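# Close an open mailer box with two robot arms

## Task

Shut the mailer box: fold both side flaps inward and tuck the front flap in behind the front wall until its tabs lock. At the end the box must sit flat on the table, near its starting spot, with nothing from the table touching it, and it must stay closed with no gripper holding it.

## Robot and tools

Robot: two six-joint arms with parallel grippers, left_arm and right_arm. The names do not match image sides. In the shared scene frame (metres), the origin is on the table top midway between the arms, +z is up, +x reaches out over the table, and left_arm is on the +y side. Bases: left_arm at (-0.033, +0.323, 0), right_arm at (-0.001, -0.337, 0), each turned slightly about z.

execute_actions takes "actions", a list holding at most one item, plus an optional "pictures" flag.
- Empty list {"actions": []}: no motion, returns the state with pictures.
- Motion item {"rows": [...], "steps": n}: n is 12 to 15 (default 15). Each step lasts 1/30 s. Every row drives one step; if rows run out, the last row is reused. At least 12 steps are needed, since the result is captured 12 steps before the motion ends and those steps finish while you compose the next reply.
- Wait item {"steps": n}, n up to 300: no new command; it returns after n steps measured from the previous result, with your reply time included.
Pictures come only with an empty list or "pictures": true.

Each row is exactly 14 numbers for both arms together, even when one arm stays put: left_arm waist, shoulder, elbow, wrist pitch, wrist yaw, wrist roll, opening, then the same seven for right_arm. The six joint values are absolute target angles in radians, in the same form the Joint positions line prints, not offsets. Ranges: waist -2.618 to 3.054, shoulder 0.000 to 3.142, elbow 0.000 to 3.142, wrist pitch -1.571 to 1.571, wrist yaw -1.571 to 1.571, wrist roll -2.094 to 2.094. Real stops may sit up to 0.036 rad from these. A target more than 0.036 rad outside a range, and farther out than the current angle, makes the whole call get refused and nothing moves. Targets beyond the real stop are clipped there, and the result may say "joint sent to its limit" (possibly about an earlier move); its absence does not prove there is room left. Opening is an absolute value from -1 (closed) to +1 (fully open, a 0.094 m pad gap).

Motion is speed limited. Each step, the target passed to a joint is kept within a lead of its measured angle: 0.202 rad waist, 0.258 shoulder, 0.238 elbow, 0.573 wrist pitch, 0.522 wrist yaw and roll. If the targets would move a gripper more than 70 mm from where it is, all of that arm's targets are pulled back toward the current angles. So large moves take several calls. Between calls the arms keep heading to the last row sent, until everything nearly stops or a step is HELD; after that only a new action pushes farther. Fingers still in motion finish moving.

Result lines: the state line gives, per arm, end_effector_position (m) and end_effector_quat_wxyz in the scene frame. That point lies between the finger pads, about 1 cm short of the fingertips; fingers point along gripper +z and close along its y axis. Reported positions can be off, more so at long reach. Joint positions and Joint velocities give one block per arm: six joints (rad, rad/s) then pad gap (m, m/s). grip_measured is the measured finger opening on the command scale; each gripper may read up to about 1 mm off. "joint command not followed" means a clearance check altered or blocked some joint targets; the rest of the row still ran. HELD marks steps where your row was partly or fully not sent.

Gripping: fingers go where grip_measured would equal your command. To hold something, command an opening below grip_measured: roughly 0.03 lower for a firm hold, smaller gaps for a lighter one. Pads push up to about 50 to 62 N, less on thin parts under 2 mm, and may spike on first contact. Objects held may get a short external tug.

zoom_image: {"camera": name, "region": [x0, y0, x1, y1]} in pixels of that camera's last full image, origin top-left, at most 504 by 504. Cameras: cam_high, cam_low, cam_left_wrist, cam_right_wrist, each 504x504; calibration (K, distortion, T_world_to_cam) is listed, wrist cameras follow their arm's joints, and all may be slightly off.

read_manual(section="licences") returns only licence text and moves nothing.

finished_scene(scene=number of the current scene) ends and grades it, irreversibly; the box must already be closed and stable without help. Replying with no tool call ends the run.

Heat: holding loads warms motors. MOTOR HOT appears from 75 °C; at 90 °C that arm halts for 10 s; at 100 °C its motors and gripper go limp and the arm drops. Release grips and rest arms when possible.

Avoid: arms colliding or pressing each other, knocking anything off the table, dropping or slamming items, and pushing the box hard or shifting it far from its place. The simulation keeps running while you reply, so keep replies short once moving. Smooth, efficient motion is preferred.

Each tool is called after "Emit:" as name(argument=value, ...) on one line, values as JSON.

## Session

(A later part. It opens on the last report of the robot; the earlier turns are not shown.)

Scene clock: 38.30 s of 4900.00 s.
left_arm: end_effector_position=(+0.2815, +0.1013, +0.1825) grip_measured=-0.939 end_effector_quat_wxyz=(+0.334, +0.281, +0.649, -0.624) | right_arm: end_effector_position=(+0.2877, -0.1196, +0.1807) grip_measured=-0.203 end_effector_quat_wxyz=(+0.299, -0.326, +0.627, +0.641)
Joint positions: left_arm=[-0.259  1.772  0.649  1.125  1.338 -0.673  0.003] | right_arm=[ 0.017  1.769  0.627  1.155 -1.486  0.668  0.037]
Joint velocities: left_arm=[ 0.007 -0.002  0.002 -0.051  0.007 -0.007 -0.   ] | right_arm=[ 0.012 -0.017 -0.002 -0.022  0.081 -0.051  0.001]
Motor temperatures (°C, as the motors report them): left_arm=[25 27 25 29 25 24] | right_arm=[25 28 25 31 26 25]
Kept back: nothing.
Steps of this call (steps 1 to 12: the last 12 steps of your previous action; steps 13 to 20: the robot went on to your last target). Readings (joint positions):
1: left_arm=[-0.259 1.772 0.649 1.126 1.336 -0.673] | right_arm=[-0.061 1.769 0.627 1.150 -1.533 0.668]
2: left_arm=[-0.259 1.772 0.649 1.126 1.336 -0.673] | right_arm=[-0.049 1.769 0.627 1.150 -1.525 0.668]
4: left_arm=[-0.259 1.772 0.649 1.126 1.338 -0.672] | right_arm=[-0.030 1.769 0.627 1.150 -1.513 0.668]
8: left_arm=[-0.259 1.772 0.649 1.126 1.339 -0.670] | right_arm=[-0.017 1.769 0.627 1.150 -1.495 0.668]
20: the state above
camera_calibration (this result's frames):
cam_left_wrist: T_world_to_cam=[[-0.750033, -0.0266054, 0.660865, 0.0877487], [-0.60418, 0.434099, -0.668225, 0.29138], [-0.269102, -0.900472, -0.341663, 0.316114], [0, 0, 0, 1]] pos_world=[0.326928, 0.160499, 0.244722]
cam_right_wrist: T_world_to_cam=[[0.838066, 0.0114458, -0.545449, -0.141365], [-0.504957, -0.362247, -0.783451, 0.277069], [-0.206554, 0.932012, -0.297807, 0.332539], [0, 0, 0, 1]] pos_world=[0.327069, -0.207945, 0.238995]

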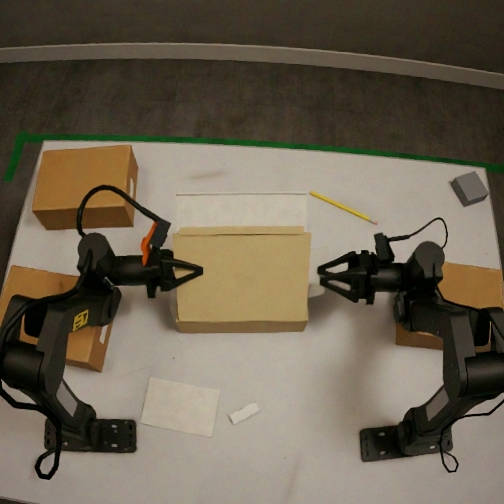

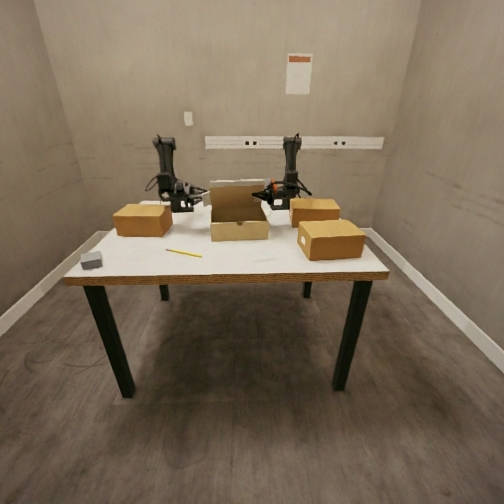

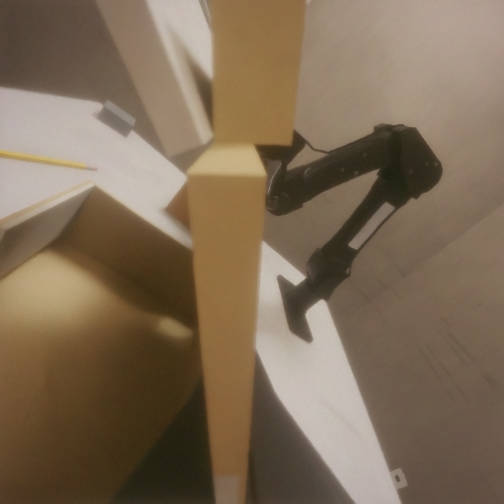

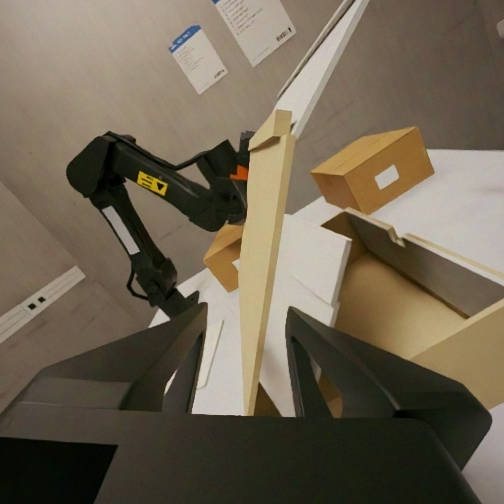

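Emit:
execute_actions(actions=[{"rows":[[-0.27,1.745,0.64,1.13,1.36,-0.66,-0.97,0.03,1.76,0.64,1.16,-1.45,0.66,-0.1],[-0.27,1.745,0.64,1.13,1.36,-0.66,-0.97,0.03,1.765,0.65,1.16,-1.44,0.66,0],[-0.27,1.745,0.64,1.13,1.36,-0.66,-0.97,0.03,1.77,0.65,1.16,-1.44,0.66,0.1],[-0.27,1.745,0.64,1.13,1.36,-0.66,-0.97,0.035,1.77,0.65,1.16,-1.44,0.66,0.2],[-0.27,1.745,0.64,1.13,1.36,-0.66,-0.97,0.04,1.77,0.65,1.16,-1.43,0.66,0.3],[-0.27,1.745,0.64,1.13,1.36,-0.66,-0.97,0.05,1.775,0.655,1.16,-1.42,0.66,0.38],[-0.275,1.745,0.64,1.13,1.36,-0.66,-0.97,0.06,1.775,0.655,1.16,-1.41,0.66,0.45],[-0.275,1.745,0.64,1.13,1.36,-0.66,-0.97,0.07,1.78,0.66,1.16,-1.4,0.66,0.45],[-0.28,1.745,0.64,1.13,1.36,-0.66,-0.97,0.08,1.78,0.66,1.16,-1.39,0.66,0.45],[-0.28,1.745,0.64,1.13,1.35,-0.66,-0.97,0.09,1.785,0.665,1.16,-1.38,0.66,0.45],[-0.28,1.745,0.64,1.13,1.35,-0.66,-0.97,0.1,1.785,0.665,1.16,-1.38,0.66,0.45],[-0.28,1.745,0.64,1.13,1.34,-0.66,-0.97,0.11,1.785,0.67,1.16,-1.38,0.66,0.45]],"steps":15}])

Emit:
execute_actions(actions=[{"steps":20}], pictures=true)

Scene clock: 39.60 s of 4900.00 s.
left_arm: end_effector_position=(+0.2828, +0.1014, +0.1817) grip_measured=-0.939 end_effector_quat_wxyz=(+0.331, +0.274, +0.652, -0.624) | right_arm: end_effector_position=(+0.2874, -0.1192, +0.1814) grip_measured=+0.047 end_effector_quat_wxyz=(+0.302, -0.329, +0.625, +0.640)
Joint positions: left_arm=[-0.259  1.772  0.649  1.118  1.33  -0.681  0.003] | right_arm=[ 0.018  1.769  0.627  1.163 -1.486  0.668  0.049]
Joint velocities: left_arm=[-0.017  0.007  0.002 -0.125 -0.125 -0.066 -0.   ] | right_arm=[0.032 0.022 0.007 0.11  0.066 0.037 0.102]
Motor temperatures (°C, as the motors report them): left_arm=[25 27 25 29 25 24] | right_arm=[25 28 25 31 26 25]
Steps of this call (steps 1 to 15: the robot went on to your last target; steps 16 to 36: nothing new was sent; steps 37 to 39: the first 3 steps of this action). Readings (joint positions):
37: left_arm=[-0.259 1.772 0.649 1.125 1.337 -0.674] | right_arm=[0.017 1.769 0.627 1.156 -1.486 0.668]
38: left_arm=[-0.259 1.772 0.649 1.122 1.334 -0.677] | right_arm=[0.017 1.769 0.627 1.159 -1.486 0.668]
39: the state above

Scene clock: 40.27 s of 4900.00 s.
left_arm: end_effector_position=(+0.2887, +0.1036, +0.1806) grip_measured=-0.939 end_effector_quat_wxyz=(+0.335, +0.258, +0.660, -0.621) | right_arm: end_effector_position=(+0.2937, -0.1030, +0.1859) grip_measured=+0.447 end_effector_quat_wxyz=(+0.320, -0.326, +0.625, +0.634)
Joint positions: left_arm=[-0.253  1.772  0.649  1.109  1.304 -0.689  0.003] | right_arm=[ 0.07   1.772  0.643  1.173 -1.403  0.667  0.068]
Joint velocities: left_arm=[-0.022 -0.022  0.007  0.007 -0.051 -0.022  0.001] | right_arm=[ 0.007  0.007 -0.012  0.007 -0.022  0.037 -0.001]
Motor temperatures (°C, as the motors report them): left_arm=[25 27 25 29 25 24] | right_arm=[25 28 25 31 26 25]
Kept back: nothing.
Steps of this call (steps 1 to 12: the last 12 steps of your previous action; steps 13 to 20: the robot went on to your last target). Readings (joint positions):
1: left_arm=[-0.259 1.772 0.649 1.115 1.326 -0.684] | right_arm=[0.019 1.769 0.627 1.167 -1.487 0.667]
2: left_arm=[-0.259 1.772 0.649 1.112 1.323 -0.688] | right_arm=[0.021 1.769 0.627 1.171 -1.487 0.667]
4: left_arm=[-0.259 1.772 0.649 1.109 1.319 -0.691] | right_arm=[0.028 1.769 0.629 1.173 -1.484 0.667]
8: left_arm=[-0.258 1.772 0.649 1.109 1.313 -0.692] | right_arm=[0.050 1.769 0.634 1.173 -1.449 0.667]
20: the state above
camera_calibration (this result's frames):
cam_left_wrist: T_world_to_cam=[[-0.72756, -0.0563314, 0.683727, 0.086898], [-0.641192, 0.410273, -0.648497, 0.303051], [-0.243984, -0.910221, -0.334618, 0.311986], [0, 0, 0, 1]] pos_world=[0.333658, 0.164538, 0.24151]
cam_right_wrist: T_world_to_cam=[[0.854731, -0.0102041, -0.51897, -0.15583], [-0.490766, -0.341532, -0.801564, 0.291559], [-0.169066, 0.939815, -0.296926, 0.309496], [0, 0, 0, 1]] pos_world=[0.328605, -0.192882, 0.244729]

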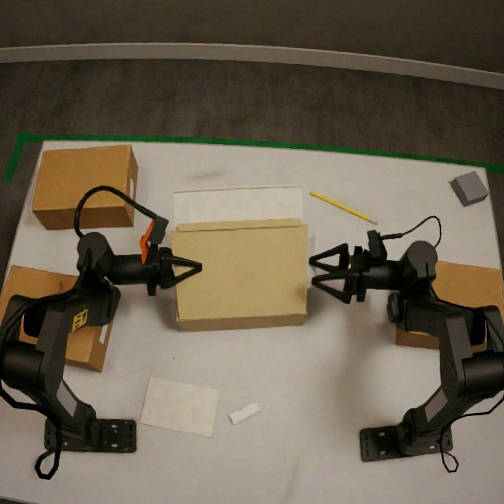

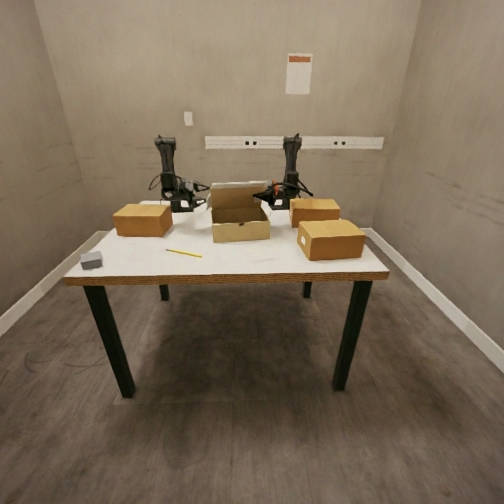

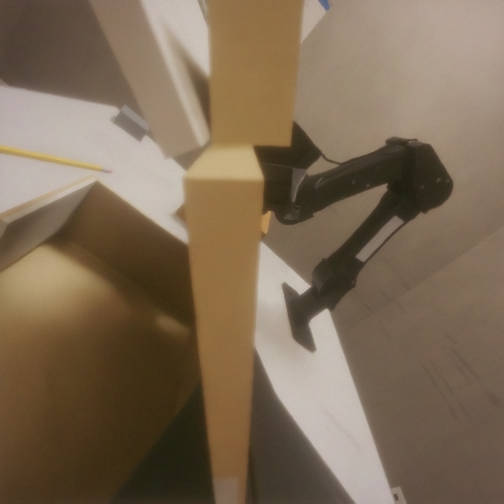

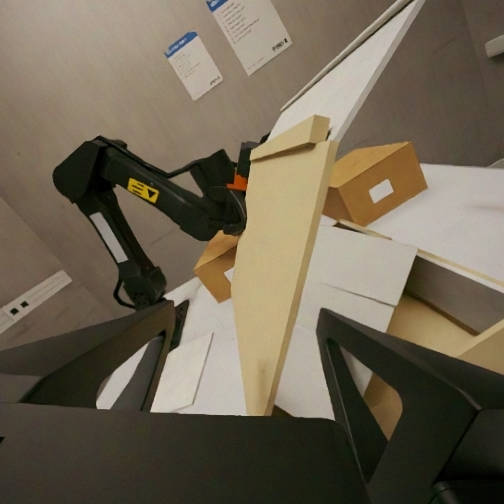

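Emit:
execute_actions(actions=[{"rows":[[-0.27,1.745,0.64,1.14,1.37,-0.66,-0.97,0.07,1.785,0.665,1.15,-1.4,0.66,0.45],[-0.27,1.745,0.64,1.14,1.39,-0.66,-0.97,0.05,1.79,0.665,1.15,-1.4,0.66,0.45],[-0.27,1.745,0.64,1.14,1.4,-0.66,-0.97,0.05,1.79,0.665,1.15,-1.4,0.66,0.45]],"steps":12}])

Emit:
execute_actions(actions=[{"steps":16}], pictures=true)

Scene clock: 40.87 s of 4900.00 s.
left_arm: end_effector_position=(+0.2888, +0.1036, +0.1806) grip_measured=-0.939 end_effector_quat_wxyz=(+0.336, +0.258, +0.660, -0.621) | right_arm: end_effector_position=(+0.2941, -0.1030, +0.1860) grip_measured=+0.447 end_effector_quat_wxyz=(+0.321, -0.325, +0.625, +0.633)
Joint positions: left_arm=[-0.253  1.772  0.649  1.109  1.303 -0.689  0.003] | right_arm=[ 0.07   1.772  0.643  1.173 -1.4    0.667  0.068]
Joint velocities: left_arm=[ 0.027  0.007  0.017 -0.051 -0.022 -0.022  0.   ] | right_arm=[ 0.012  0.007  0.012 -0.051  0.081 -0.037  0.   ]
Motor temperatures (°C, as the motors report them): left_arm=[25 27 25 29 25 24] | right_arm=[25 28 25 31 26 25]
Kept back: the last 12 steps of this action.
Steps of this call (steps 1 to 15: the robot went on to your last target; steps 16 to 18: nothing new was sent). Readings (joint positions):
1: left_arm=[-0.253 1.772 0.649 1.109 1.304 -0.689] | right_arm=[0.070 1.772 0.643 1.173 -1.402 0.667]
2: left_arm=[-0.253 1.772 0.649 1.109 1.303 -0.689] | right_arm=[0.070 1.772 0.643 1.173 -1.402 0.667]
4: left_arm=[-0.253 1.772 0.649 1.109 1.303 -0.689] | right_arm=[0.070 1.772 0.643 1.173 -1.401 0.667]
8: left_arm=[-0.253 1.772 0.649 1.109 1.303 -0.689] | right_arm=[0.070 1.772 0.643 1.173 -1.401 0.667]
18: the state above

Scene clock: 41.40 s of 4900.00 s.
left_arm: end_effector_position=(+0.2866, +0.1036, +0.1820) grip_measured=-0.939 end_effector_quat_wxyz=(+0.338, +0.268, +0.655, -0.621) | right_arm: end_effector_position=(+0.2967, -0.1073, +0.1839) grip_measured=+0.447 end_effector_quat_wxyz=(+0.321, -0.321, +0.628, +0.632)
Joint positions: left_arm=[-0.252  1.772  0.649  1.121  1.316 -0.681  0.003] | right_arm=[ 0.055  1.778  0.643  1.173 -1.408  0.666  0.068]
Joint velocities: left_arm=[-0.022 -0.007 -0.002  0.022  0.007  0.022 -0.001] | right_arm=[-0.032  0.002 -0.002 -0.007  0.022 -0.037  0.   ]
Motor temperatures (°C, as the motors report them): left_arm=[25 27 25 29 25 24] | right_arm=[25 28 25 31 26 25]
Kept back: nothing.
Steps of this call (steps 1 to 12: the last 12 steps of your previous action; steps 13 to 16: the robot went on to your last target). Readings (joint positions):
1: left_arm=[-0.252 1.772 0.649 1.109 1.304 -0.689] | right_arm=[0.069 1.772 0.643 1.173 -1.401 0.667]
2: left_arm=[-0.252 1.772 0.649 1.110 1.306 -0.689] | right_arm=[0.066 1.772 0.643 1.173 -1.404 0.667]
4: left_arm=[-0.252 1.772 0.649 1.117 1.312 -0.685] | right_arm=[0.060 1.774 0.643 1.173 -1.408 0.667]
8: left_arm=[-0.252 1.772 0.649 1.121 1.316 -0.681] | right_arm=[0.055 1.778 0.643 1.173 -1.408 0.666]
16: the state above
camera_calibration (this result's frames):
cam_left_wrist: T_world_to_cam=[[-0.741463, -0.0470383, 0.669343, 0.090095], [-0.623427, 0.417187, -0.661282, 0.299169], [-0.248135, -0.907603, -0.338653, 0.31359], [0, 0, 0, 1]] pos_world=[0.331125, 0.164044, 0.243729]
cam_right_wrist: T_world_to_cam=[[0.85187, -0.0193621, -0.523395, -0.158811], [-0.498305, -0.337672, -0.798543, 0.291988], [-0.161274, 0.941065, -0.297301, 0.311357], [0, 0, 0, 1]] pos_world=[0.330999, -0.197485, 0.242611]

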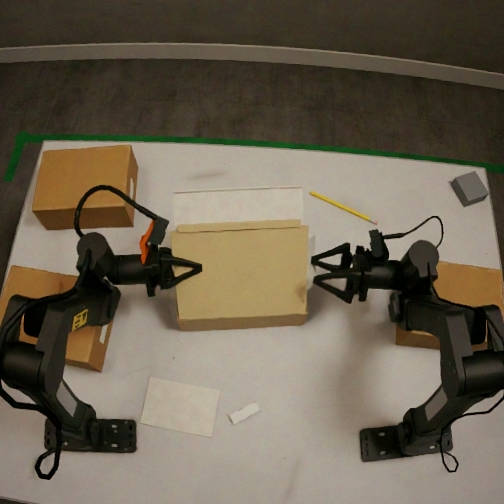

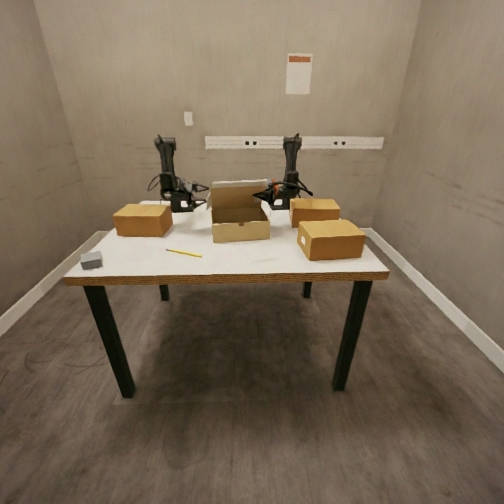

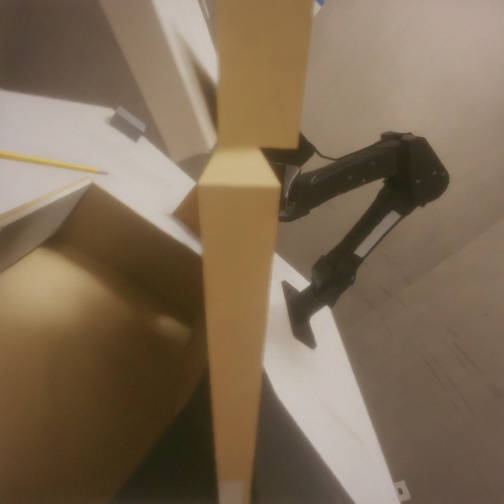

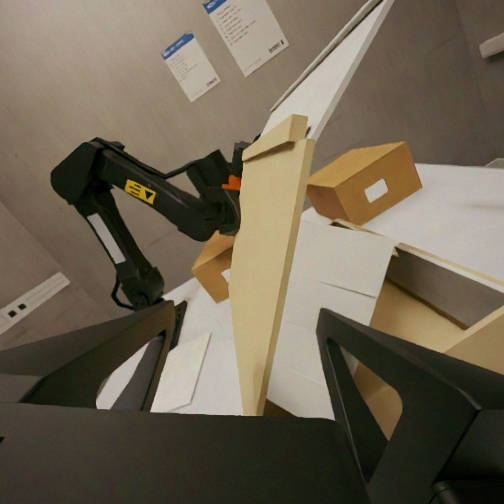

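Better. Advance.

Emit:
execute_actions(actions=[{"rows":[[-0.27,1.745,0.64,1.14,1.4,-0.66,-0.97,0.07,1.8,0.67,1.15,-1.39,0.66,0.5],[-0.275,1.745,0.64,1.14,1.4,-0.66,-0.97,0.085,1.805,0.675,1.15,-1.38,0.66,0.55],[-0.28,1.745,0.64,1.14,1.4,-0.66,-0.97,0.1,1.81,0.68,1.15,-1.37,0.66,0.55],[-0.285,1.745,0.64,1.14,1.4,-0.66,-0.97,0.11,1.81,0.685,1.15,-1.36,0.66,0.55],[-0.285,1.745,0.64,1.14,1.39,-0.66,-0.97,0.12,1.815,0.69,1.15,-1.35,0.66,0.55],[-0.285,1.745,0.64,1.14,1.38,-0.66,-0.97,0.13,1.815,0.69,1.15,-1.345,0.66,0.55],[-0.285,1.745,0.64,1.14,1.37,-0.66,-0.97,0.14,1.82,0.695,1.15,-1.34,0.66,0.5],[-0.285,1.745,0.64,1.13,1.35,-0.66,-0.97,0.15,1.82,0.695,1.15,-1.335,0.66,0.45],[-0.285,1.745,0.64,1.13,1.33,-0.66,-0.97,0.16,1.82,0.7,1.15,-1.33,0.66,0.4],[-0.285,1.745,0.64,1.13,1.32,-0.66,-0.97,0.17,1.825,0.705,1.15,-1.325,0.66,0.33],[-0.28,1.745,0.64,1.13,1.31,-0.66,-0.97,0.18,1.825,0.71,1.15,-1.32,0.66,0.26],[-0.28,1.745,0.64,1.13,1.31,-0.66,-0.97,0.19,1.825,0.71,1.15,-1.315,0.66,0.2],[-0.28,1.745,0.64,1.13,1.31,-0.66,-0.97,0.2,1.825,0.71,1.15,-1.31,0.66,0.15]],"steps":15}])

Emit:
execute_actions(actions=[{"steps":20}], pictures=true)

Scene clock: 42.53 s of 4900.00 s.
left_arm: end_effector_position=(+0.2866, +0.1036, +0.1820) grip_measured=-0.939 end_effector_quat_wxyz=(+0.338, +0.268, +0.655, -0.621) | right_arm: end_effector_position=(+0.2968, -0.1057, +0.1841) grip_measured=+0.541 end_effector_quat_wxyz=(+0.320, -0.323, +0.626, +0.633)
Joint positions: left_arm=[-0.252  1.772  0.649  1.121  1.316 -0.681  0.003] | right_arm=[ 0.06   1.782  0.648  1.173 -1.408  0.665  0.072]
Joint velocities: left_arm=[-0.002  0.017 -0.017 -0.037 -0.022 -0.022 -0.   ] | right_arm=[ 0.134  0.11   0.105 -0.007  0.051  0.051  0.011]
Motor temperatures (°C, as the motors report them): left_arm=[25 27 25 29 26 24] | right_arm=[25 28 25 31 26 25]
Steps of this call (steps 1 to 15: the robot went on to your last target; steps 16 to 31: nothing new was sent; steps 32 to 34: the first 3 steps of this action). Readings (joint positions):
32: left_arm=[-0.252 1.772 0.649 1.121 1.316 -0.680] | right_arm=[0.055 1.778 0.643 1.173 -1.408 0.665]
33: left_arm=[-0.252 1.772 0.649 1.121 1.316 -0.681] | right_arm=[0.056 1.779 0.644 1.173 -1.408 0.665]
34: the state above

Scene clock: 43.20 s of 4900.00 s.
left_arm: end_effector_position=(+0.2852, +0.1023, +0.1821) grip_measured=-0.939 end_effector_quat_wxyz=(+0.340, +0.275, +0.652, -0.620) | right_arm: end_effector_position=(+0.2997, -0.0700, +0.1778) grip_measured=+0.153 end_effector_quat_wxyz=(+0.313, -0.313, +0.633, +0.635)
Joint positions: left_arm=[-0.256  1.772  0.649  1.122  1.32  -0.668  0.003] | right_arm=[ 0.172  1.825  0.684  1.154 -1.289  0.665  0.054]
Joint velocities: left_arm=[-0.022  0.002 -0.022 -0.081 -0.007 -0.007  0.001] | right_arm=[ 0.027  0.012 -0.007 -0.066  0.007  0.022 -0.   ]
Motor temperatures (°C, as the motors report them): left_arm=[25 27 25 30 26 24] | right_arm=[25 28 25 31 26 25]
Kept back: nothing.
Steps of this call (steps 1 to 12: the last 12 steps of your previous action; steps 13 to 20: the robot went on to your last target). Readings (joint positions):
1: left_arm=[-0.252 1.772 0.649 1.121 1.316 -0.681] | right_arm=[0.066 1.786 0.652 1.173 -1.405 0.665]
2: left_arm=[-0.252 1.772 0.649 1.121 1.316 -0.681] | right_arm=[0.073 1.791 0.656 1.173 -1.401 0.665]
4: left_arm=[-0.252 1.772 0.649 1.121 1.315 -0.681] | right_arm=[0.090 1.800 0.664 1.173 -1.386 0.665]
8: left_arm=[-0.252 1.772 0.649 1.121 1.308 -0.680] | right_arm=[0.121 1.813 0.675 1.171 -1.348 0.665]
20: the state above
camera_calibration (this result's frames):
cam_left_wrist: T_world_to_cam=[[-0.750356, -0.0424761, 0.659668, 0.0927607], [-0.611807, 0.422517, -0.668709, 0.296324], [-0.250317, -0.905359, -0.343025, 0.31327], [0, 0, 0, 1]] pos_world=[0.329314, 0.16236, 0.244423]
cam_right_wrist: T_world_to_cam=[[0.838178, -0.0231226, -0.544906, -0.156196], [-0.519406, -0.338587, -0.784587, 0.30498], [-0.166356, 0.940651, -0.295806, 0.27615], [0, 0, 0, 1]] pos_world=[0.335267, -0.16011, 0.235858]

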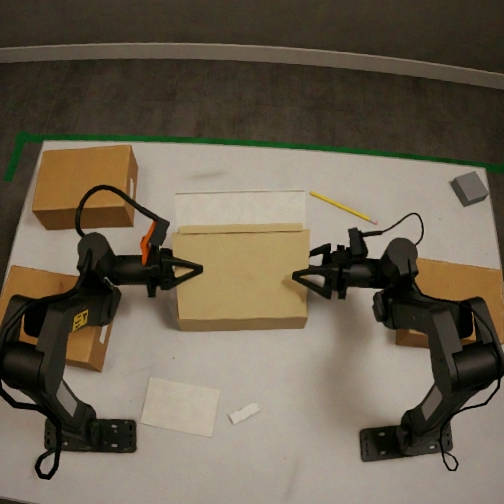

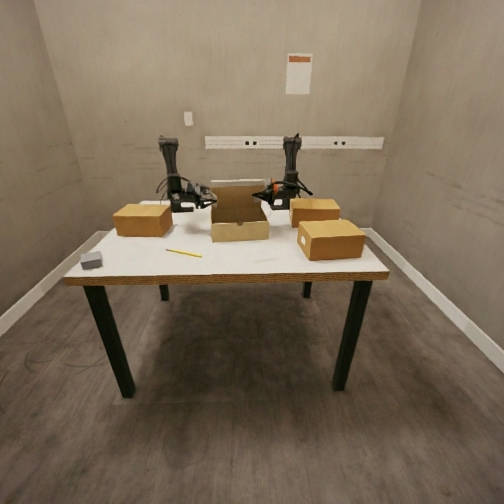

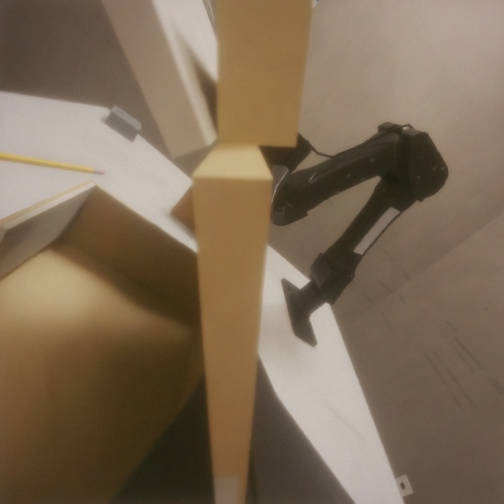

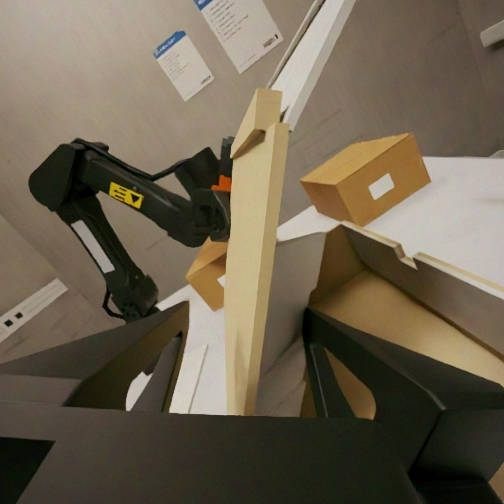

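Emit:
execute_actions(actions=[{"rows":[[-0.28,1.745,0.64,1.13,1.31,-0.66,-0.97,0.21,1.83,0.72,1.15,-1.31,0.66,0.07],[-0.28,1.745,0.64,1.13,1.31,-0.66,-0.97,0.22,1.84,0.73,1.14,-1.31,0.66,-0.02],[-0.28,1.745,0.64,1.13,1.31,-0.66,-0.97,0.225,1.845,0.74,1.14,-1.31,0.66,-0.11],[-0.28,1.745,0.64,1.13,1.31,-0.66,-0.97,0.23,1.85,0.75,1.13,-1.31,0.66,-0.2],[-0.28,1.745,0.64,1.13,1.31,-0.66,-0.97,0.23,1.855,0.755,1.13,-1.31,0.66,-0.3],[-0.28,1.745,0.64,1.13,1.31,-0.66,-0.97,0.23,1.855,0.755,1.13,-1.31,0.66,-0.4],[-0.28,1.745,0.64,1.13,1.31,-0.66,-0.97,0.23,1.855,0.755,1.13,-1.31,0.66,-0.5],[-0.28,1.745,0.64,1.13,1.31,-0.66,-0.97,0.23,1.855,0.755,1.13,-1.31,0.66,-0.6],[-0.28,1.745,0.64,1.13,1.31,-0.66,-0.97,0.23,1.855,0.755,1.13,-1.31,0.66,-0.7],[-0.28,1.745,0.64,1.13,1.31,-0.66,-0.97,0.23,1.855,0.755,1.13,-1.31,0.66,-0.8],[-0.28,1.745,0.64,1.13,1.31,-0.66,-0.97,0.23,1.855,0.755,1.13,-1.31,0.66,-0.85]],"steps":15}])

Emit:
execute_actions(actions=[{"rows":[[-0.28,1.745,0.64,1.13,1.31,-0.66,-0.97,0.23,1.855,0.755,1.13,-1.31,0.66,-0.7],[-0.28,1.745,0.64,1.13,1.31,-0.66,-0.97,0.22,1.855,0.755,1.13,-1.31,0.66,-0.55],[-0.28,1.745,0.64,1.13,1.31,-0.66,-0.97,0.2,1.85,0.74,1.13,-1.33,0.66,-0.4],[-0.28,1.745,0.64,1.13,1.31,-0.66,-0.97,0.18,1.84,0.73,1.13,-1.35,0.66,-0.3],[-0.28,1.745,0.64,1.13,1.31,-0.66,-0.97,0.16,1.83,0.72,1.13,-1.37,0.66,-0.2],[-0.28,1.745,0.64,1.13,1.31,-0.66,-0.97,0.14,1.825,0.715,1.13,-1.39,0.66,-0.2],[-0.28,1.745,0.64,1.13,1.31,-0.66,-0.97,0.12,1.82,0.71,1.13,-1.41,0.66,-0.2],[-0.28,1.745,0.64,1.13,1.31,-0.66,-0.97,0.1,1.815,0.705,1.13,-1.43,0.66,-0.2],[-0.28,1.745,0.64,1.13,1.31,-0.66,-0.97,0.08,1.81,0.7,1.13,-1.45,0.66,-0.2],[-0.28,1.745,0.64,1.13,1.31,-0.66,-0.97,0.06,1.81,0.7,1.13,-1.47,0.66,-0.2],[-0.28,1.745,0.64,1.13,1.31,-0.66,-0.97,0.04,1.81,0.7,1.13,-1.49,0.66,-0.2],[-0.28,1.745,0.64,1.13,1.31,-0.66,-0.97,0.02,1.81,0.7,1.13,-1.51,0.66,-0.2],[-0.28,1.745,0.64,1.13,1.31,-0.66,-0.97,0.0,1.81,0.7,1.13,-1.53,0.66,-0.2]],"steps":15}])

Emit:
execute_actions(actions=[{"steps":20}], pictures=true)

Emit:
zoom_image(camera="cam_low", region=[190, 165, 290, 255])

Scene clock: 45.37 s of 4900.00 s.
left_arm: end_effector_position=(+0.2841, +0.1016, +0.1823) grip_measured=-0.939 end_effector_quat_wxyz=(+0.340, +0.278, +0.650, -0.620) | right_arm: end_effector_position=(+0.3000, -0.0662, +0.1774) grip_measured=-0.063 end_effector_quat_wxyz=(+0.309, -0.315, +0.632, +0.637)
Joint positions: left_arm=[-0.258  1.772  0.649  1.124  1.323 -0.666  0.003] | right_arm=[ 0.182  1.833  0.696  1.147 -1.288  0.665  0.044]
Joint velocities: left_arm=[-0.051 -0.007 -0.007 -0.051  0.066 -0.007  0.   ] | right_arm=[ 0.203  0.208  0.247 -0.051 -0.081  0.007 -0.091]
Motor temperatures (°C, as the motors report them): left_arm=[25 27 25 30 25 24] | right_arm=[25 28 25 31 26 25]
Steps of this call (steps 1 to 15: the robot went on to your last target; steps 16 to 62: nothing new was sent; steps 63 to 65: the first 3 steps of this action). Readings (joint positions):
63: left_arm=[-0.258 1.772 0.649 1.122 1.320 -0.667] | right_arm=[0.173 1.825 0.685 1.151 -1.288 0.665]
64: left_arm=[-0.258 1.772 0.649 1.123 1.322 -0.666] | right_arm=[0.176 1.828 0.689 1.149 -1.288 0.665]
65: the state above

Scene clock: 45.87 s of 4900.00 s.
left_arm: end_effector_position=(+0.2800, +0.0982, +0.1807) grip_measured=-0.939 end_effector_quat_wxyz=(+0.331, +0.279, +0.651, -0.624) | right_arm: end_effector_position=(+0.2940, -0.0530, +0.1788) grip_measured=-0.480 end_effector_quat_wxyz=(+0.291, -0.336, +0.621, +0.646)
Joint positions: left_arm=[-0.269  1.772  0.644  1.121  1.327 -0.672  0.003] | right_arm=[ 0.217  1.858  0.736  1.137 -1.316  0.665  0.024]
Joint velocities: left_arm=[-0.007  0.007  0.007 -0.007  0.007 -0.007 -0.   ] | right_arm=[-0.037 -0.022 -0.007  0.037 -0.081  0.037  0.158]
Motor temperatures (°C, as the motors report them): left_arm=[25 27 25 30 25 24] | right_arm=[25 28 25 31 26 25]
Steps of this call (steps 1 to 12: the last 12 steps of your previous action; steps 13 to 15: the first 3 steps of this action). Readings (joint positions):
13: left_arm=[-0.269 1.772 0.644 1.121 1.327 -0.672] | right_arm=[0.218 1.858 0.736 1.138 -1.315 0.665]
14: left_arm=[-0.269 1.772 0.644 1.121 1.327 -0.672] | right_arm=[0.218 1.858 0.736 1.138 -1.315 0.665]
15: the state above

Scene clock: 46.53 s of 4900.00 s.
left_arm: end_effector_position=(+0.2801, +0.0982, +0.1807) grip_measured=-0.939 end_effector_quat_wxyz=(+0.331, +0.278, +0.651, -0.624) | right_arm: end_effector_position=(+0.3070, -0.1225, +0.1788) grip_measured=-0.203 end_effector_quat_wxyz=(+0.296, -0.329, +0.626, +0.642)
Joint positions: left_arm=[-0.269  1.772  0.644  1.121  1.327 -0.672  0.003] | right_arm=[-0.001  1.836  0.709  1.137 -1.512  0.665  0.037]
Joint velocities: left_arm=[-0.007 -0.007 -0.007  0.007  0.037  0.037 -0.   ] | right_arm=[-0.012  0.007  0.002  0.095 -0.095 -0.051 -0.   ]
Motor temperatures (°C, as the motors report them): left_arm=[25 27 25 30 25 24] | right_arm=[25 28 25 31 26 25]
Kept back: nothing.
Steps of this call (steps 1 to 12: the last 12 steps of your previous action; steps 13 to 20: the robot went on to your last target). Readings (joint positions):
1: left_arm=[-0.269 1.772 0.644 1.121 1.327 -0.672] | right_arm=[0.214 1.858 0.736 1.137 -1.320 0.665]
2: left_arm=[-0.269 1.772 0.644 1.121 1.327 -0.672] | right_arm=[0.206 1.858 0.735 1.137 -1.328 0.665]
4: left_arm=[-0.269 1.772 0.644 1.121 1.327 -0.672] | right_arm=[0.174 1.855 0.729 1.137 -1.349 0.665]
8: left_arm=[-0.269 1.772 0.644 1.121 1.327 -0.672] | right_arm=[0.083 1.840 0.710 1.137 -1.409 0.665]
20: the state above
camera_calibration (this result's frames):
cam_left_wrist: T_world_to_cam=[[-0.74479, -0.0276294, 0.666727, 0.0853722], [-0.609437, 0.435126, -0.662761, 0.291079], [-0.271799, -0.899945, -0.340916, 0.312955], [0, 0, 0, 1]] pos_world=[0.326039, 0.157345, 0.242687]
cam_right_wrist: T_world_to_cam=[[0.837562, 0.0178562, -0.546051, -0.157552], [-0.502593, -0.366709, -0.782895, 0.28286], [-0.214221, 0.930164, -0.298167, 0.34087], [0, 0, 0, 1]] pos_world=[0.347144, -0.210524, 0.237055]

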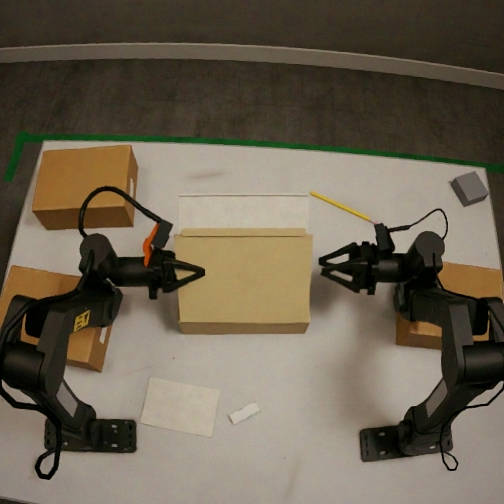

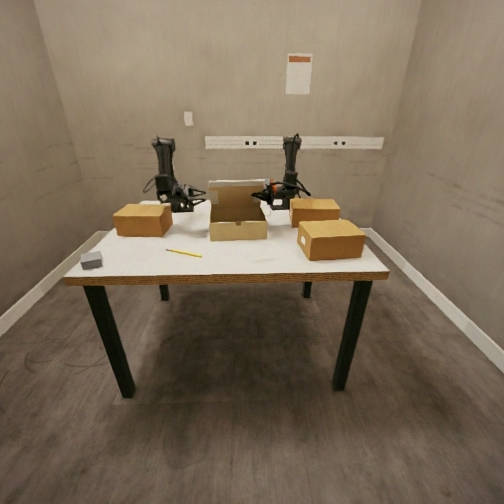

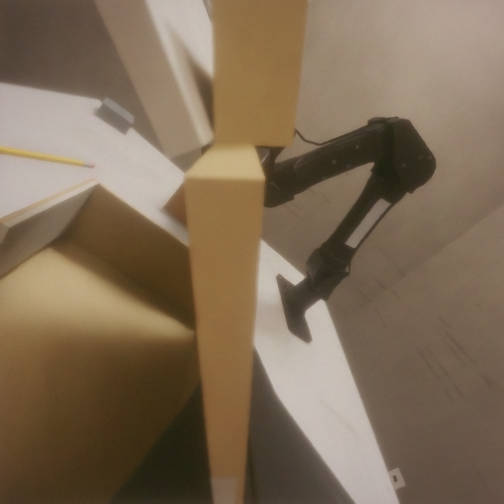

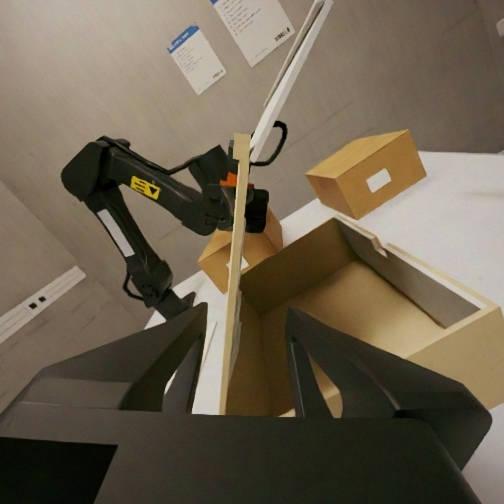

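Region (190, 165, 290, 255) of cam_low's 504x504 image, scaled by 5.040, with more detail than that image has; it fills the top 454 rows of this view, and the rest is white.

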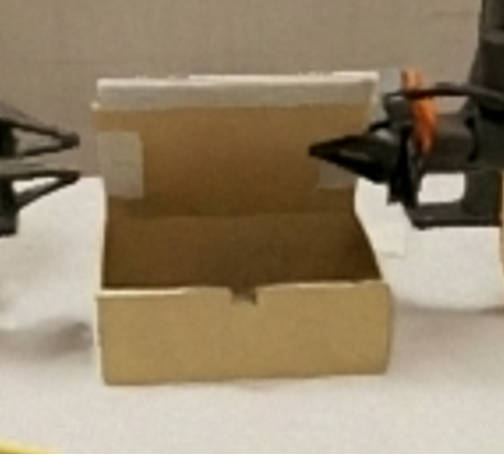

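Emit:
execute_actions(actions=[{"rows":[[-0.28,1.745,0.64,1.13,1.32,-0.66,-0.97,-0.02,1.81,0.74,1.1,-1.54,0.5,-0.4],[-0.28,1.745,0.64,1.13,1.32,-0.66,-0.97,-0.03,1.81,0.79,1.05,-1.54,0.3,-0.6],[-0.28,1.745,0.64,1.13,1.32,-0.66,-0.97,-0.03,1.81,0.84,1.0,-1.54,0.1,-0.8],[-0.28,1.745,0.64,1.13,1.32,-0.66,-0.97,-0.03,1.81,0.89,0.95,-1.54,-0.1,-1],[-0.28,1.745,0.64,1.13,1.32,-0.66,-0.97,-0.03,1.81,0.94,0.9,-1.54,-0.3,-1],[-0.28,1.745,0.64,1.13,1.32,-0.66,-0.97,-0.03,1.81,0.99,0.85,-1.54,-0.5,-1],[-0.28,1.745,0.64,1.13,1.32,-0.66,-0.97,-0.03,1.81,1.04,0.8,-1.54,-0.7,-1],[-0.28,1.745,0.64,1.13,1.32,-0.66,-0.97,-0.03,1.8,1.09,0.75,-1.54,-0.9,-1],[-0.28,1.745,0.64,1.13,1.32,-0.66,-0.97,-0.03,1.8,1.14,0.7,-1.54,-1.1,-1],[-0.28,1.745,0.64,1.13,1.32,-0.66,-0.97,-0.03,1.79,1.19,0.65,-1.54,-1.3,-1],[-0.28,1.745,0.64,1.13,1.32,-0.66,-0.97,-0.03,1.78,1.23,0.61,-1.54,-1.5,-1],[-0.28,1.745,0.64,1.13,1.32,-0.66,-0.97,-0.03,1.78,1.26,0.58,-1.54,-1.7,-1],[-0.28,1.745,0.64,1.13,1.32,-0.66,-0.97,-0.03,1.78,1.27,0.57,-1.54,-1.85,-1],[-0.28,1.745,0.64,1.13,1.32,-0.66,-0.97,-0.03,1.78,1.27,0.57,-1.54,-2.0,-1]],"steps":15}])

Emit:
execute_actions(actions=[{"steps":30}])

Emit:
execute_actions(actions=[{"rows":[[-0.28,1.745,0.64,1.13,1.32,-0.66,-0.97,-0.01,1.78,1.27,0.57,-1.54,-2.0,-1],[-0.28,1.745,0.64,1.13,1.32,-0.66,-0.97,0.01,1.78,1.27,0.57,-1.53,-2.0,-1],[-0.28,1.745,0.64,1.13,1.32,-0.66,-0.97,0.03,1.78,1.27,0.57,-1.51,-2.0,-1],[-0.28,1.745,0.64,1.13,1.32,-0.66,-0.97,0.05,1.78,1.27,0.57,-1.49,-2.0,-1],[-0.28,1.745,0.64,1.13,1.32,-0.66,-0.97,0.07,1.78,1.27,0.57,-1.47,-2.0,-1],[-0.28,1.745,0.64,1.13,1.32,-0.66,-0.97,0.09,1.78,1.27,0.57,-1.45,-2.0,-1],[-0.28,1.745,0.64,1.13,1.32,-0.66,-0.97,0.11,1.78,1.27,0.57,-1.43,-2.0,-1],[-0.28,1.745,0.64,1.13,1.32,-0.66,-0.97,0.13,1.78,1.27,0.57,-1.41,-2.0,-1],[-0.28,1.745,0.64,1.13,1.32,-0.66,-0.97,0.155,1.78,1.27,0.57,-1.385,-2.0,-1]],"steps":12}])

Emit:
execute_actions(actions=[{"steps":20}], pictures=true)

Scene clock: 49.10 s of 4900.00 s.
left_arm: end_effector_position=(+0.2801, +0.0982, +0.1807) grip_measured=-0.939 end_effector_quat_wxyz=(+0.331, +0.278, +0.651, -0.624) | right_arm: end_effector_position=(+0.3103, -0.1244, +0.1819) grip_measured=-0.689 end_effector_quat_wxyz=(+0.339, -0.378, +0.598, +0.620)
Joint positions: left_arm=[-0.269  1.772  0.644  1.121  1.327 -0.672  0.003] | right_arm=[-0.008  1.836  0.737  1.093 -1.532  0.5    0.015]
Joint velocities: left_arm=[-0.012 -0.007 -0.012  0.037 -0.066  0.051  0.001] | right_arm=[-0.12  -0.007  0.759 -0.828 -0.168 -2.615 -0.219]
Motor temperatures (°C, as the motors report them): left_arm=[25 28 25 30 25 24] | right_arm=[25 28 25 31 26 25]
Steps of this call (steps 1 to 30: the robot went on to your last target; steps 31 to 74: nothing new was sent; steps 75 to 77: the first 3 steps of this action). Readings (joint positions):
75: left_arm=[-0.269 1.772 0.644 1.121 1.327 -0.672] | right_arm=[-0.001 1.836 0.709 1.134 -1.521 0.642]
76: left_arm=[-0.269 1.772 0.644 1.121 1.327 -0.672] | right_arm=[-0.004 1.836 0.716 1.120 -1.527 0.585]
77: the state above

Scene clock: 50.10 s of 4900.00 s.
left_arm: end_effector_position=(+0.2801, +0.0982, +0.1807) grip_measured=-0.939 end_effector_quat_wxyz=(+0.331, +0.278, +0.651, -0.624) | right_arm: end_effector_position=(+0.3758, -0.1227, +0.3103) grip_measured=-0.991 end_effector_quat_wxyz=(+0.695, -0.685, -0.173, -0.135)
Joint positions: left_arm=[-0.269  1.772  0.644  1.121  1.327 -0.672  0.003] | right_arm=[-0.021  1.784  1.257  0.593 -1.536 -1.944  0.   ]
Joint velocities: left_arm=[-0.002  0.007 -0.002 -0.066  0.007 -0.007 -0.   ] | right_arm=[-0.007 -0.007 -0.017  0.022 -0.022 -0.432  0.   ]
Motor temperatures (°C, as the motors report them): left_arm=[25 28 25 30 25 24] | right_arm=[25 28 25 31 26 25]
Kept back: nothing.
Steps of this call (steps 1 to 12: the last 12 steps of your previous action; steps 13 to 30: the robot went on to your last target). Readings (joint positions):
1: left_arm=[-0.269 1.772 0.644 1.121 1.327 -0.672] | right_arm=[-0.012 1.836 0.771 1.062 -1.535 0.402]
2: left_arm=[-0.269 1.772 0.644 1.121 1.327 -0.672] | right_arm=[-0.016 1.836 0.816 1.029 -1.536 0.304]
4: left_arm=[-0.269 1.772 0.644 1.121 1.327 -0.672] | right_arm=[-0.020 1.836 0.924 0.959 -1.537 0.107]
8: left_arm=[-0.269 1.772 0.644 1.121 1.327 -0.672] | right_arm=[-0.021 1.829 1.131 0.799 -1.536 -0.289]
30: the state above

Scene clock: 50.13 s of 4900.00 s.
left_arm: end_effector_position=(+0.2801, +0.0982, +0.1807) grip_measured=-0.939 end_effector_quat_wxyz=(+0.331, +0.278, +0.651, -0.624) | right_arm: end_effector_position=(+0.3758, -0.1227, +0.3103) grip_measured=-0.991 end_effector_quat_wxyz=(+0.694, -0.684, -0.176, -0.139)
Joint positions: left_arm=[-0.269  1.772  0.644  1.121  1.327 -0.672  0.003] | right_arm=[-0.021  1.784  1.257  0.592 -1.536 -1.955  0.   ]
Joint velocities: left_arm=[-0.007  0.012 -0.002  0.051 -0.051 -0.007 -0.001] | right_arm=[ 0.007 -0.022 -0.012 -0.051  0.051 -0.271  0.001]
Motor temperatures (°C, as the motors report them): left_arm=[25 28 25 30 25 24] | right_arm=[25 28 25 31 26 25]
Kept back: the last 12 steps of this action.
Steps of this call (step 1: the robot went on to your last target). Readings (joint positions):
1: the state above

Scene clock: 50.80 s of 4900.00 s.
left_arm: end_effector_position=(+0.2801, +0.0982, +0.1807) grip_measured=-0.939 end_effector_quat_wxyz=(+0.331, +0.278, +0.651, -0.624) | right_arm: end_effector_position=(+0.3539, -0.0534, +0.3115) grip_measured=-0.991 end_effector_quat_wxyz=(+0.698, -0.673, -0.206, -0.136)
Joint positions: left_arm=[-0.269  1.772  0.644  1.121  1.327 -0.672  0.003] | right_arm=[ 0.163  1.784  1.257  0.589 -1.401 -1.999  0.   ]
Joint velocities: left_arm=[-0.002 -0.002  0.012 -0.051 -0.066 -0.081  0.   ] | right_arm=[-0.002 -0.027 -0.017 -0.066  0.037  0.007 -0.   ]
Motor temperatures (°C, as the motors report them): left_arm=[25 28 25 30 25 24] | right_arm=[25 28 25 31 26 25]
Kept back: nothing.
Steps of this call (steps 1 to 12: the last 12 steps of your previous action; steps 13 to 20: the robot went on to your last target). Readings (joint positions):
1: left_arm=[-0.269 1.772 0.644 1.121 1.327 -0.672] | right_arm=[-0.021 1.784 1.257 0.592 -1.536 -1.964]
2: left_arm=[-0.269 1.772 0.644 1.121 1.327 -0.672] | right_arm=[-0.019 1.784 1.257 0.592 -1.536 -1.971]
4: left_arm=[-0.269 1.772 0.644 1.121 1.327 -0.672] | right_arm=[-0.004 1.784 1.257 0.591 -1.528 -1.981]
8: left_arm=[-0.269 1.772 0.644 1.121 1.327 -0.672] | right_arm=[0.076 1.784 1.257 0.590 -1.480 -1.992]
20: the state above
camera_calibration (this result's frames):
cam_left_wrist: T_world_to_cam=[[-0.74479, -0.0276294, 0.666727, 0.0853722], [-0.609437, 0.435126, -0.662761, 0.291079], [-0.271799, -0.899945, -0.340916, 0.312955], [0, 0, 0, 1]] pos_world=[0.326039, 0.157345, 0.242687]
cam_right_wrist: T_world_to_cam=[[-0.530089, -0.0900379, 0.843148, -0.0800657], [0.829569, -0.26094, 0.493686, -0.427816], [0.175561, 0.961147, 0.213014, 0.0306858], [0, 0, 0, 1]] pos_world=[0.307074, -0.148337, 0.272178]

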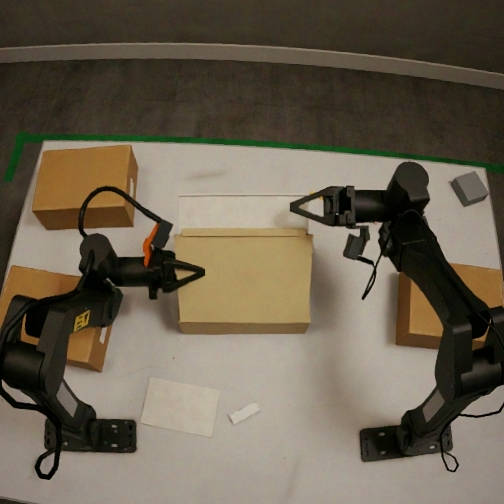

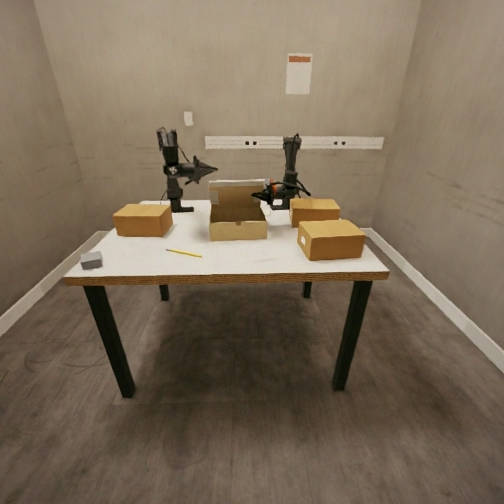

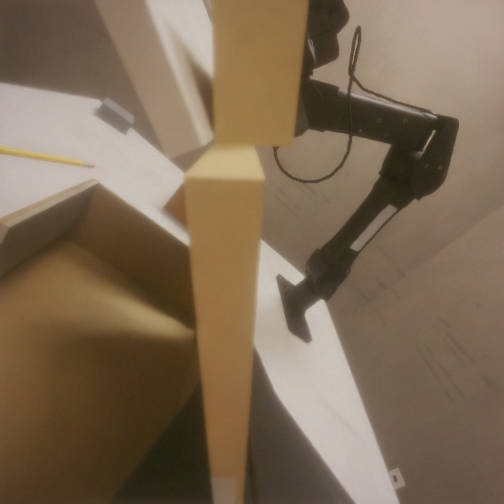

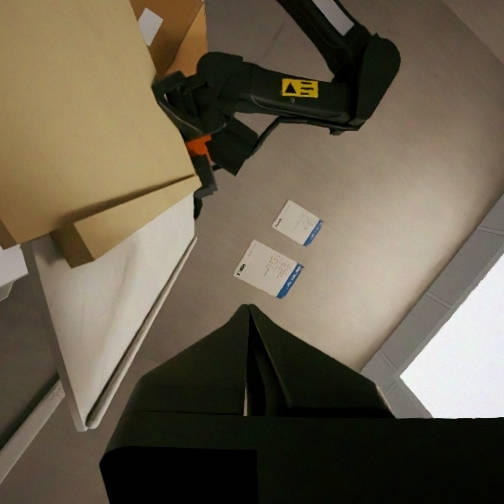

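Emit:
execute_actions(actions=[{"rows":[[-0.28,1.745,0.64,1.13,1.32,-0.66,-0.97,0.17,1.8,1.28,0.58,-1.37,-2.0,-1],[-0.28,1.745,0.64,1.13,1.32,-0.66,-0.97,0.18,1.82,1.29,0.59,-1.36,-2.0,-1],[-0.28,1.745,0.64,1.13,1.33,-0.66,-0.97,0.19,1.84,1.3,0.6,-1.35,-2.0,-1],[-0.28,1.745,0.64,1.13,1.33,-0.66,-0.97,0.19,1.86,1.31,0.61,-1.35,-1.95,-1],[-0.28,1.745,0.64,1.13,1.34,-0.66,-0.97,0.19,1.88,1.32,0.62,-1.35,-1.9,-1],[-0.28,1.745,0.64,1.13,1.34,-0.66,-0.97,0.19,1.9,1.325,0.63,-1.35,-1.85,-1],[-0.28,1.745,0.64,1.13,1.34,-0.66,-0.97,0.19,1.915,1.325,0.64,-1.35,-1.8,-1],[-0.28,1.745,0.64,1.13,1.34,-0.66,-0.97,0.19,1.93,1.325,0.65,-1.35,-1.75,-1],[-0.28,1.745,0.64,1.13,1.34,-0.66,-0.97,0.19,1.942,1.32,0.665,-1.35,-1.68,-1],[-0.28,1.745,0.64,1.13,1.34,-0.66,-0.97,0.19,1.954,1.315,0.68,-1.35,-1.6,-1],[-0.28,1.745,0.64,1.13,1.34,-0.66,-0.97,0.19,1.965,1.31,0.69,-1.35,-1.52,-1],[-0.28,1.745,0.64,1.13,1.34,-0.66,-0.97,0.19,1.975,1.3,0.7,-1.35,-1.44,-1],[-0.28,1.745,0.64,1.13,1.34,-0.66,-0.97,0.19,1.985,1.295,0.71,-1.35,-1.37,-1],[-0.28,1.745,0.64,1.13,1.34,-0.66,-0.97,0.19,1.995,1.29,0.72,-1.35,-1.31,-1],[-0.28,1.745,0.64,1.13,1.34,-0.66,-0.97,0.19,2.0,1.285,0.73,-1.35,-1.25,-1]]}])

Emit:
execute_actions(actions=[{"steps":22}], pictures=true)

Scene clock: 52.17 s of 4900.00 s.
left_arm: end_effector_position=(+0.2800, +0.0982, +0.1807) grip_measured=-0.939 end_effector_quat_wxyz=(+0.331, +0.279, +0.651, -0.624) | right_arm: end_effector_position=(+0.3588, -0.0515, +0.3087) grip_measured=-0.991 end_effector_quat_wxyz=(+0.697, -0.674, -0.200, -0.138)
Joint positions: left_arm=[-0.269  1.772  0.644  1.121  1.328 -0.672  0.003] | right_arm=[ 0.165  1.798  1.265  0.591 -1.388 -1.999  0.   ]
Joint velocities: left_arm=[ 0.002 -0.012 -0.002 -0.051  0.051 -0.051 -0.   ] | right_arm=[ 0.071  0.315  0.227  0.125  0.139  0.007 -0.001]
Motor temperatures (°C, as the motors report them): left_arm=[25 28 25 30 25 24] | right_arm=[25 28 25 31 26 25]
Steps of this call (steps 1 to 30: the robot went on to your last target; steps 31 to 38: nothing new was sent; steps 39 to 41: the first 3 steps of this action). Readings (joint positions):
39: left_arm=[-0.269 1.772 0.644 1.121 1.327 -0.672] | right_arm=[0.163 1.785 1.257 0.589 -1.394 -1.999]
40: left_arm=[-0.269 1.772 0.644 1.121 1.327 -0.672] | right_arm=[0.163 1.789 1.259 0.589 -1.392 -1.999]
41: the state above

Scene clock: 52.90 s of 4900.00 s.
left_arm: end_effector_position=(+0.2795, +0.0982, +0.1806) grip_measured=-0.939 end_effector_quat_wxyz=(+0.329, +0.279, +0.651, -0.625) | right_arm: end_effector_position=(+0.3927, -0.0350, +0.2448) grip_measured=-0.992 end_effector_quat_wxyz=(+0.697, -0.703, +0.070, +0.124)
Joint positions: left_arm=[-0.269  1.772  0.644  1.12   1.33  -0.673  0.003] | right_arm=[ 0.182  2.002  1.292  0.717 -1.355 -1.289  0.   ]
Joint velocities: left_arm=[ 0.002  0.002 -0.022  0.051  0.066  0.066 -0.001] | right_arm=[-0.007 -0.007 -0.007  0.007  0.051  0.227 -0.   ]
Motor temperatures (°C, as the motors report them): left_arm=[25 28 25 30 25 24] | right_arm=[25 28 25 31 26 25]
Kept back: nothing.
Steps of this call (steps 1 to 12: the last 12 steps of your previous action; steps 13 to 22: the robot went on to your last target). Readings (joint positions):
1: left_arm=[-0.269 1.772 0.644 1.121 1.328 -0.672] | right_arm=[0.169 1.812 1.273 0.595 -1.383 -1.994]
2: left_arm=[-0.269 1.772 0.644 1.121 1.329 -0.672] | right_arm=[0.173 1.830 1.283 0.600 -1.379 -1.979]
4: left_arm=[-0.269 1.772 0.644 1.121 1.330 -0.672] | right_arm=[0.179 1.872 1.299 0.613 -1.372 -1.931]
8: left_arm=[-0.269 1.772 0.644 1.121 1.330 -0.672] | right_arm=[0.182 1.948 1.302 0.641 -1.363 -1.762]
22: the state above
camera_calibration (this result's frames):
cam_left_wrist: T_world_to_cam=[[-0.743362, -0.0251192, 0.668418, 0.084048], [-0.609447, 0.43726, -0.661346, 0.290183], [-0.27566, -0.898984, -0.340351, 0.313584], [0, 0, 0, 1]] pos_world=[0.325771, 0.157134, 0.242461]
cam_right_wrist: T_world_to_cam=[[0.198394, -0.0113479, 0.980057, -0.31845], [0.943478, -0.268654, -0.1941, -0.298841], [0.265499, 0.96317, -0.042593, 0.0477353], [0, 0, 0, 1]] pos_world=[0.332455, -0.129876, 0.256127]

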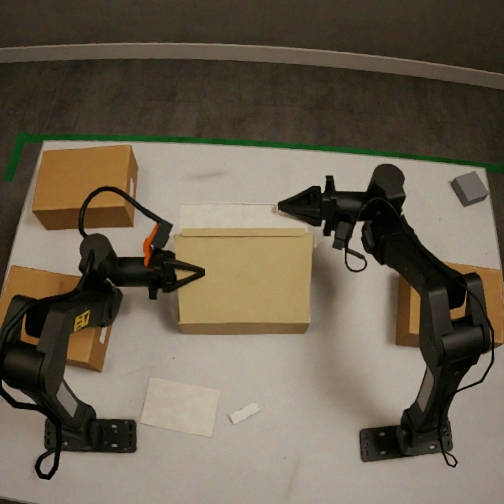

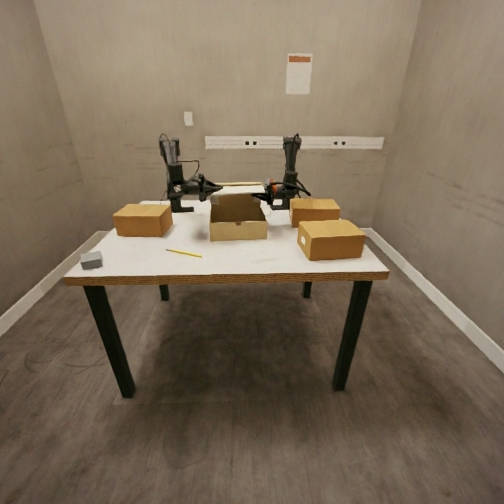

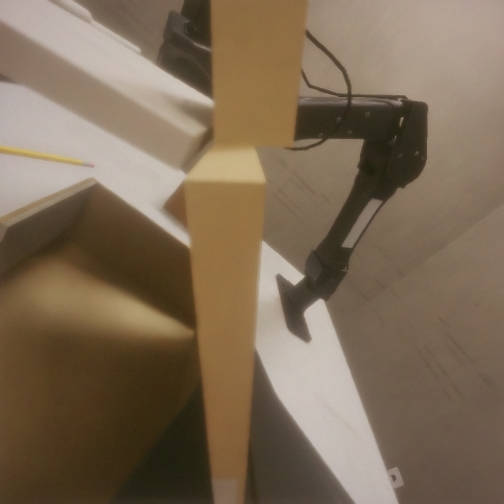

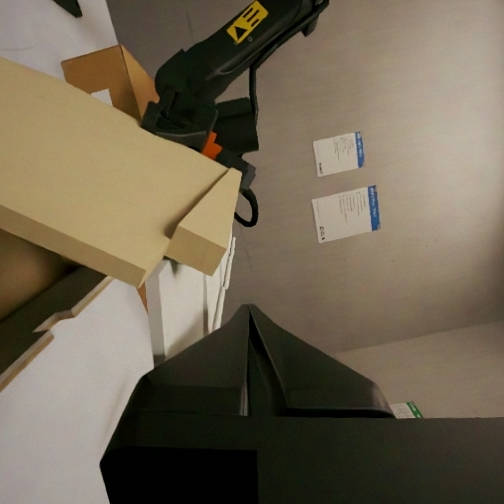

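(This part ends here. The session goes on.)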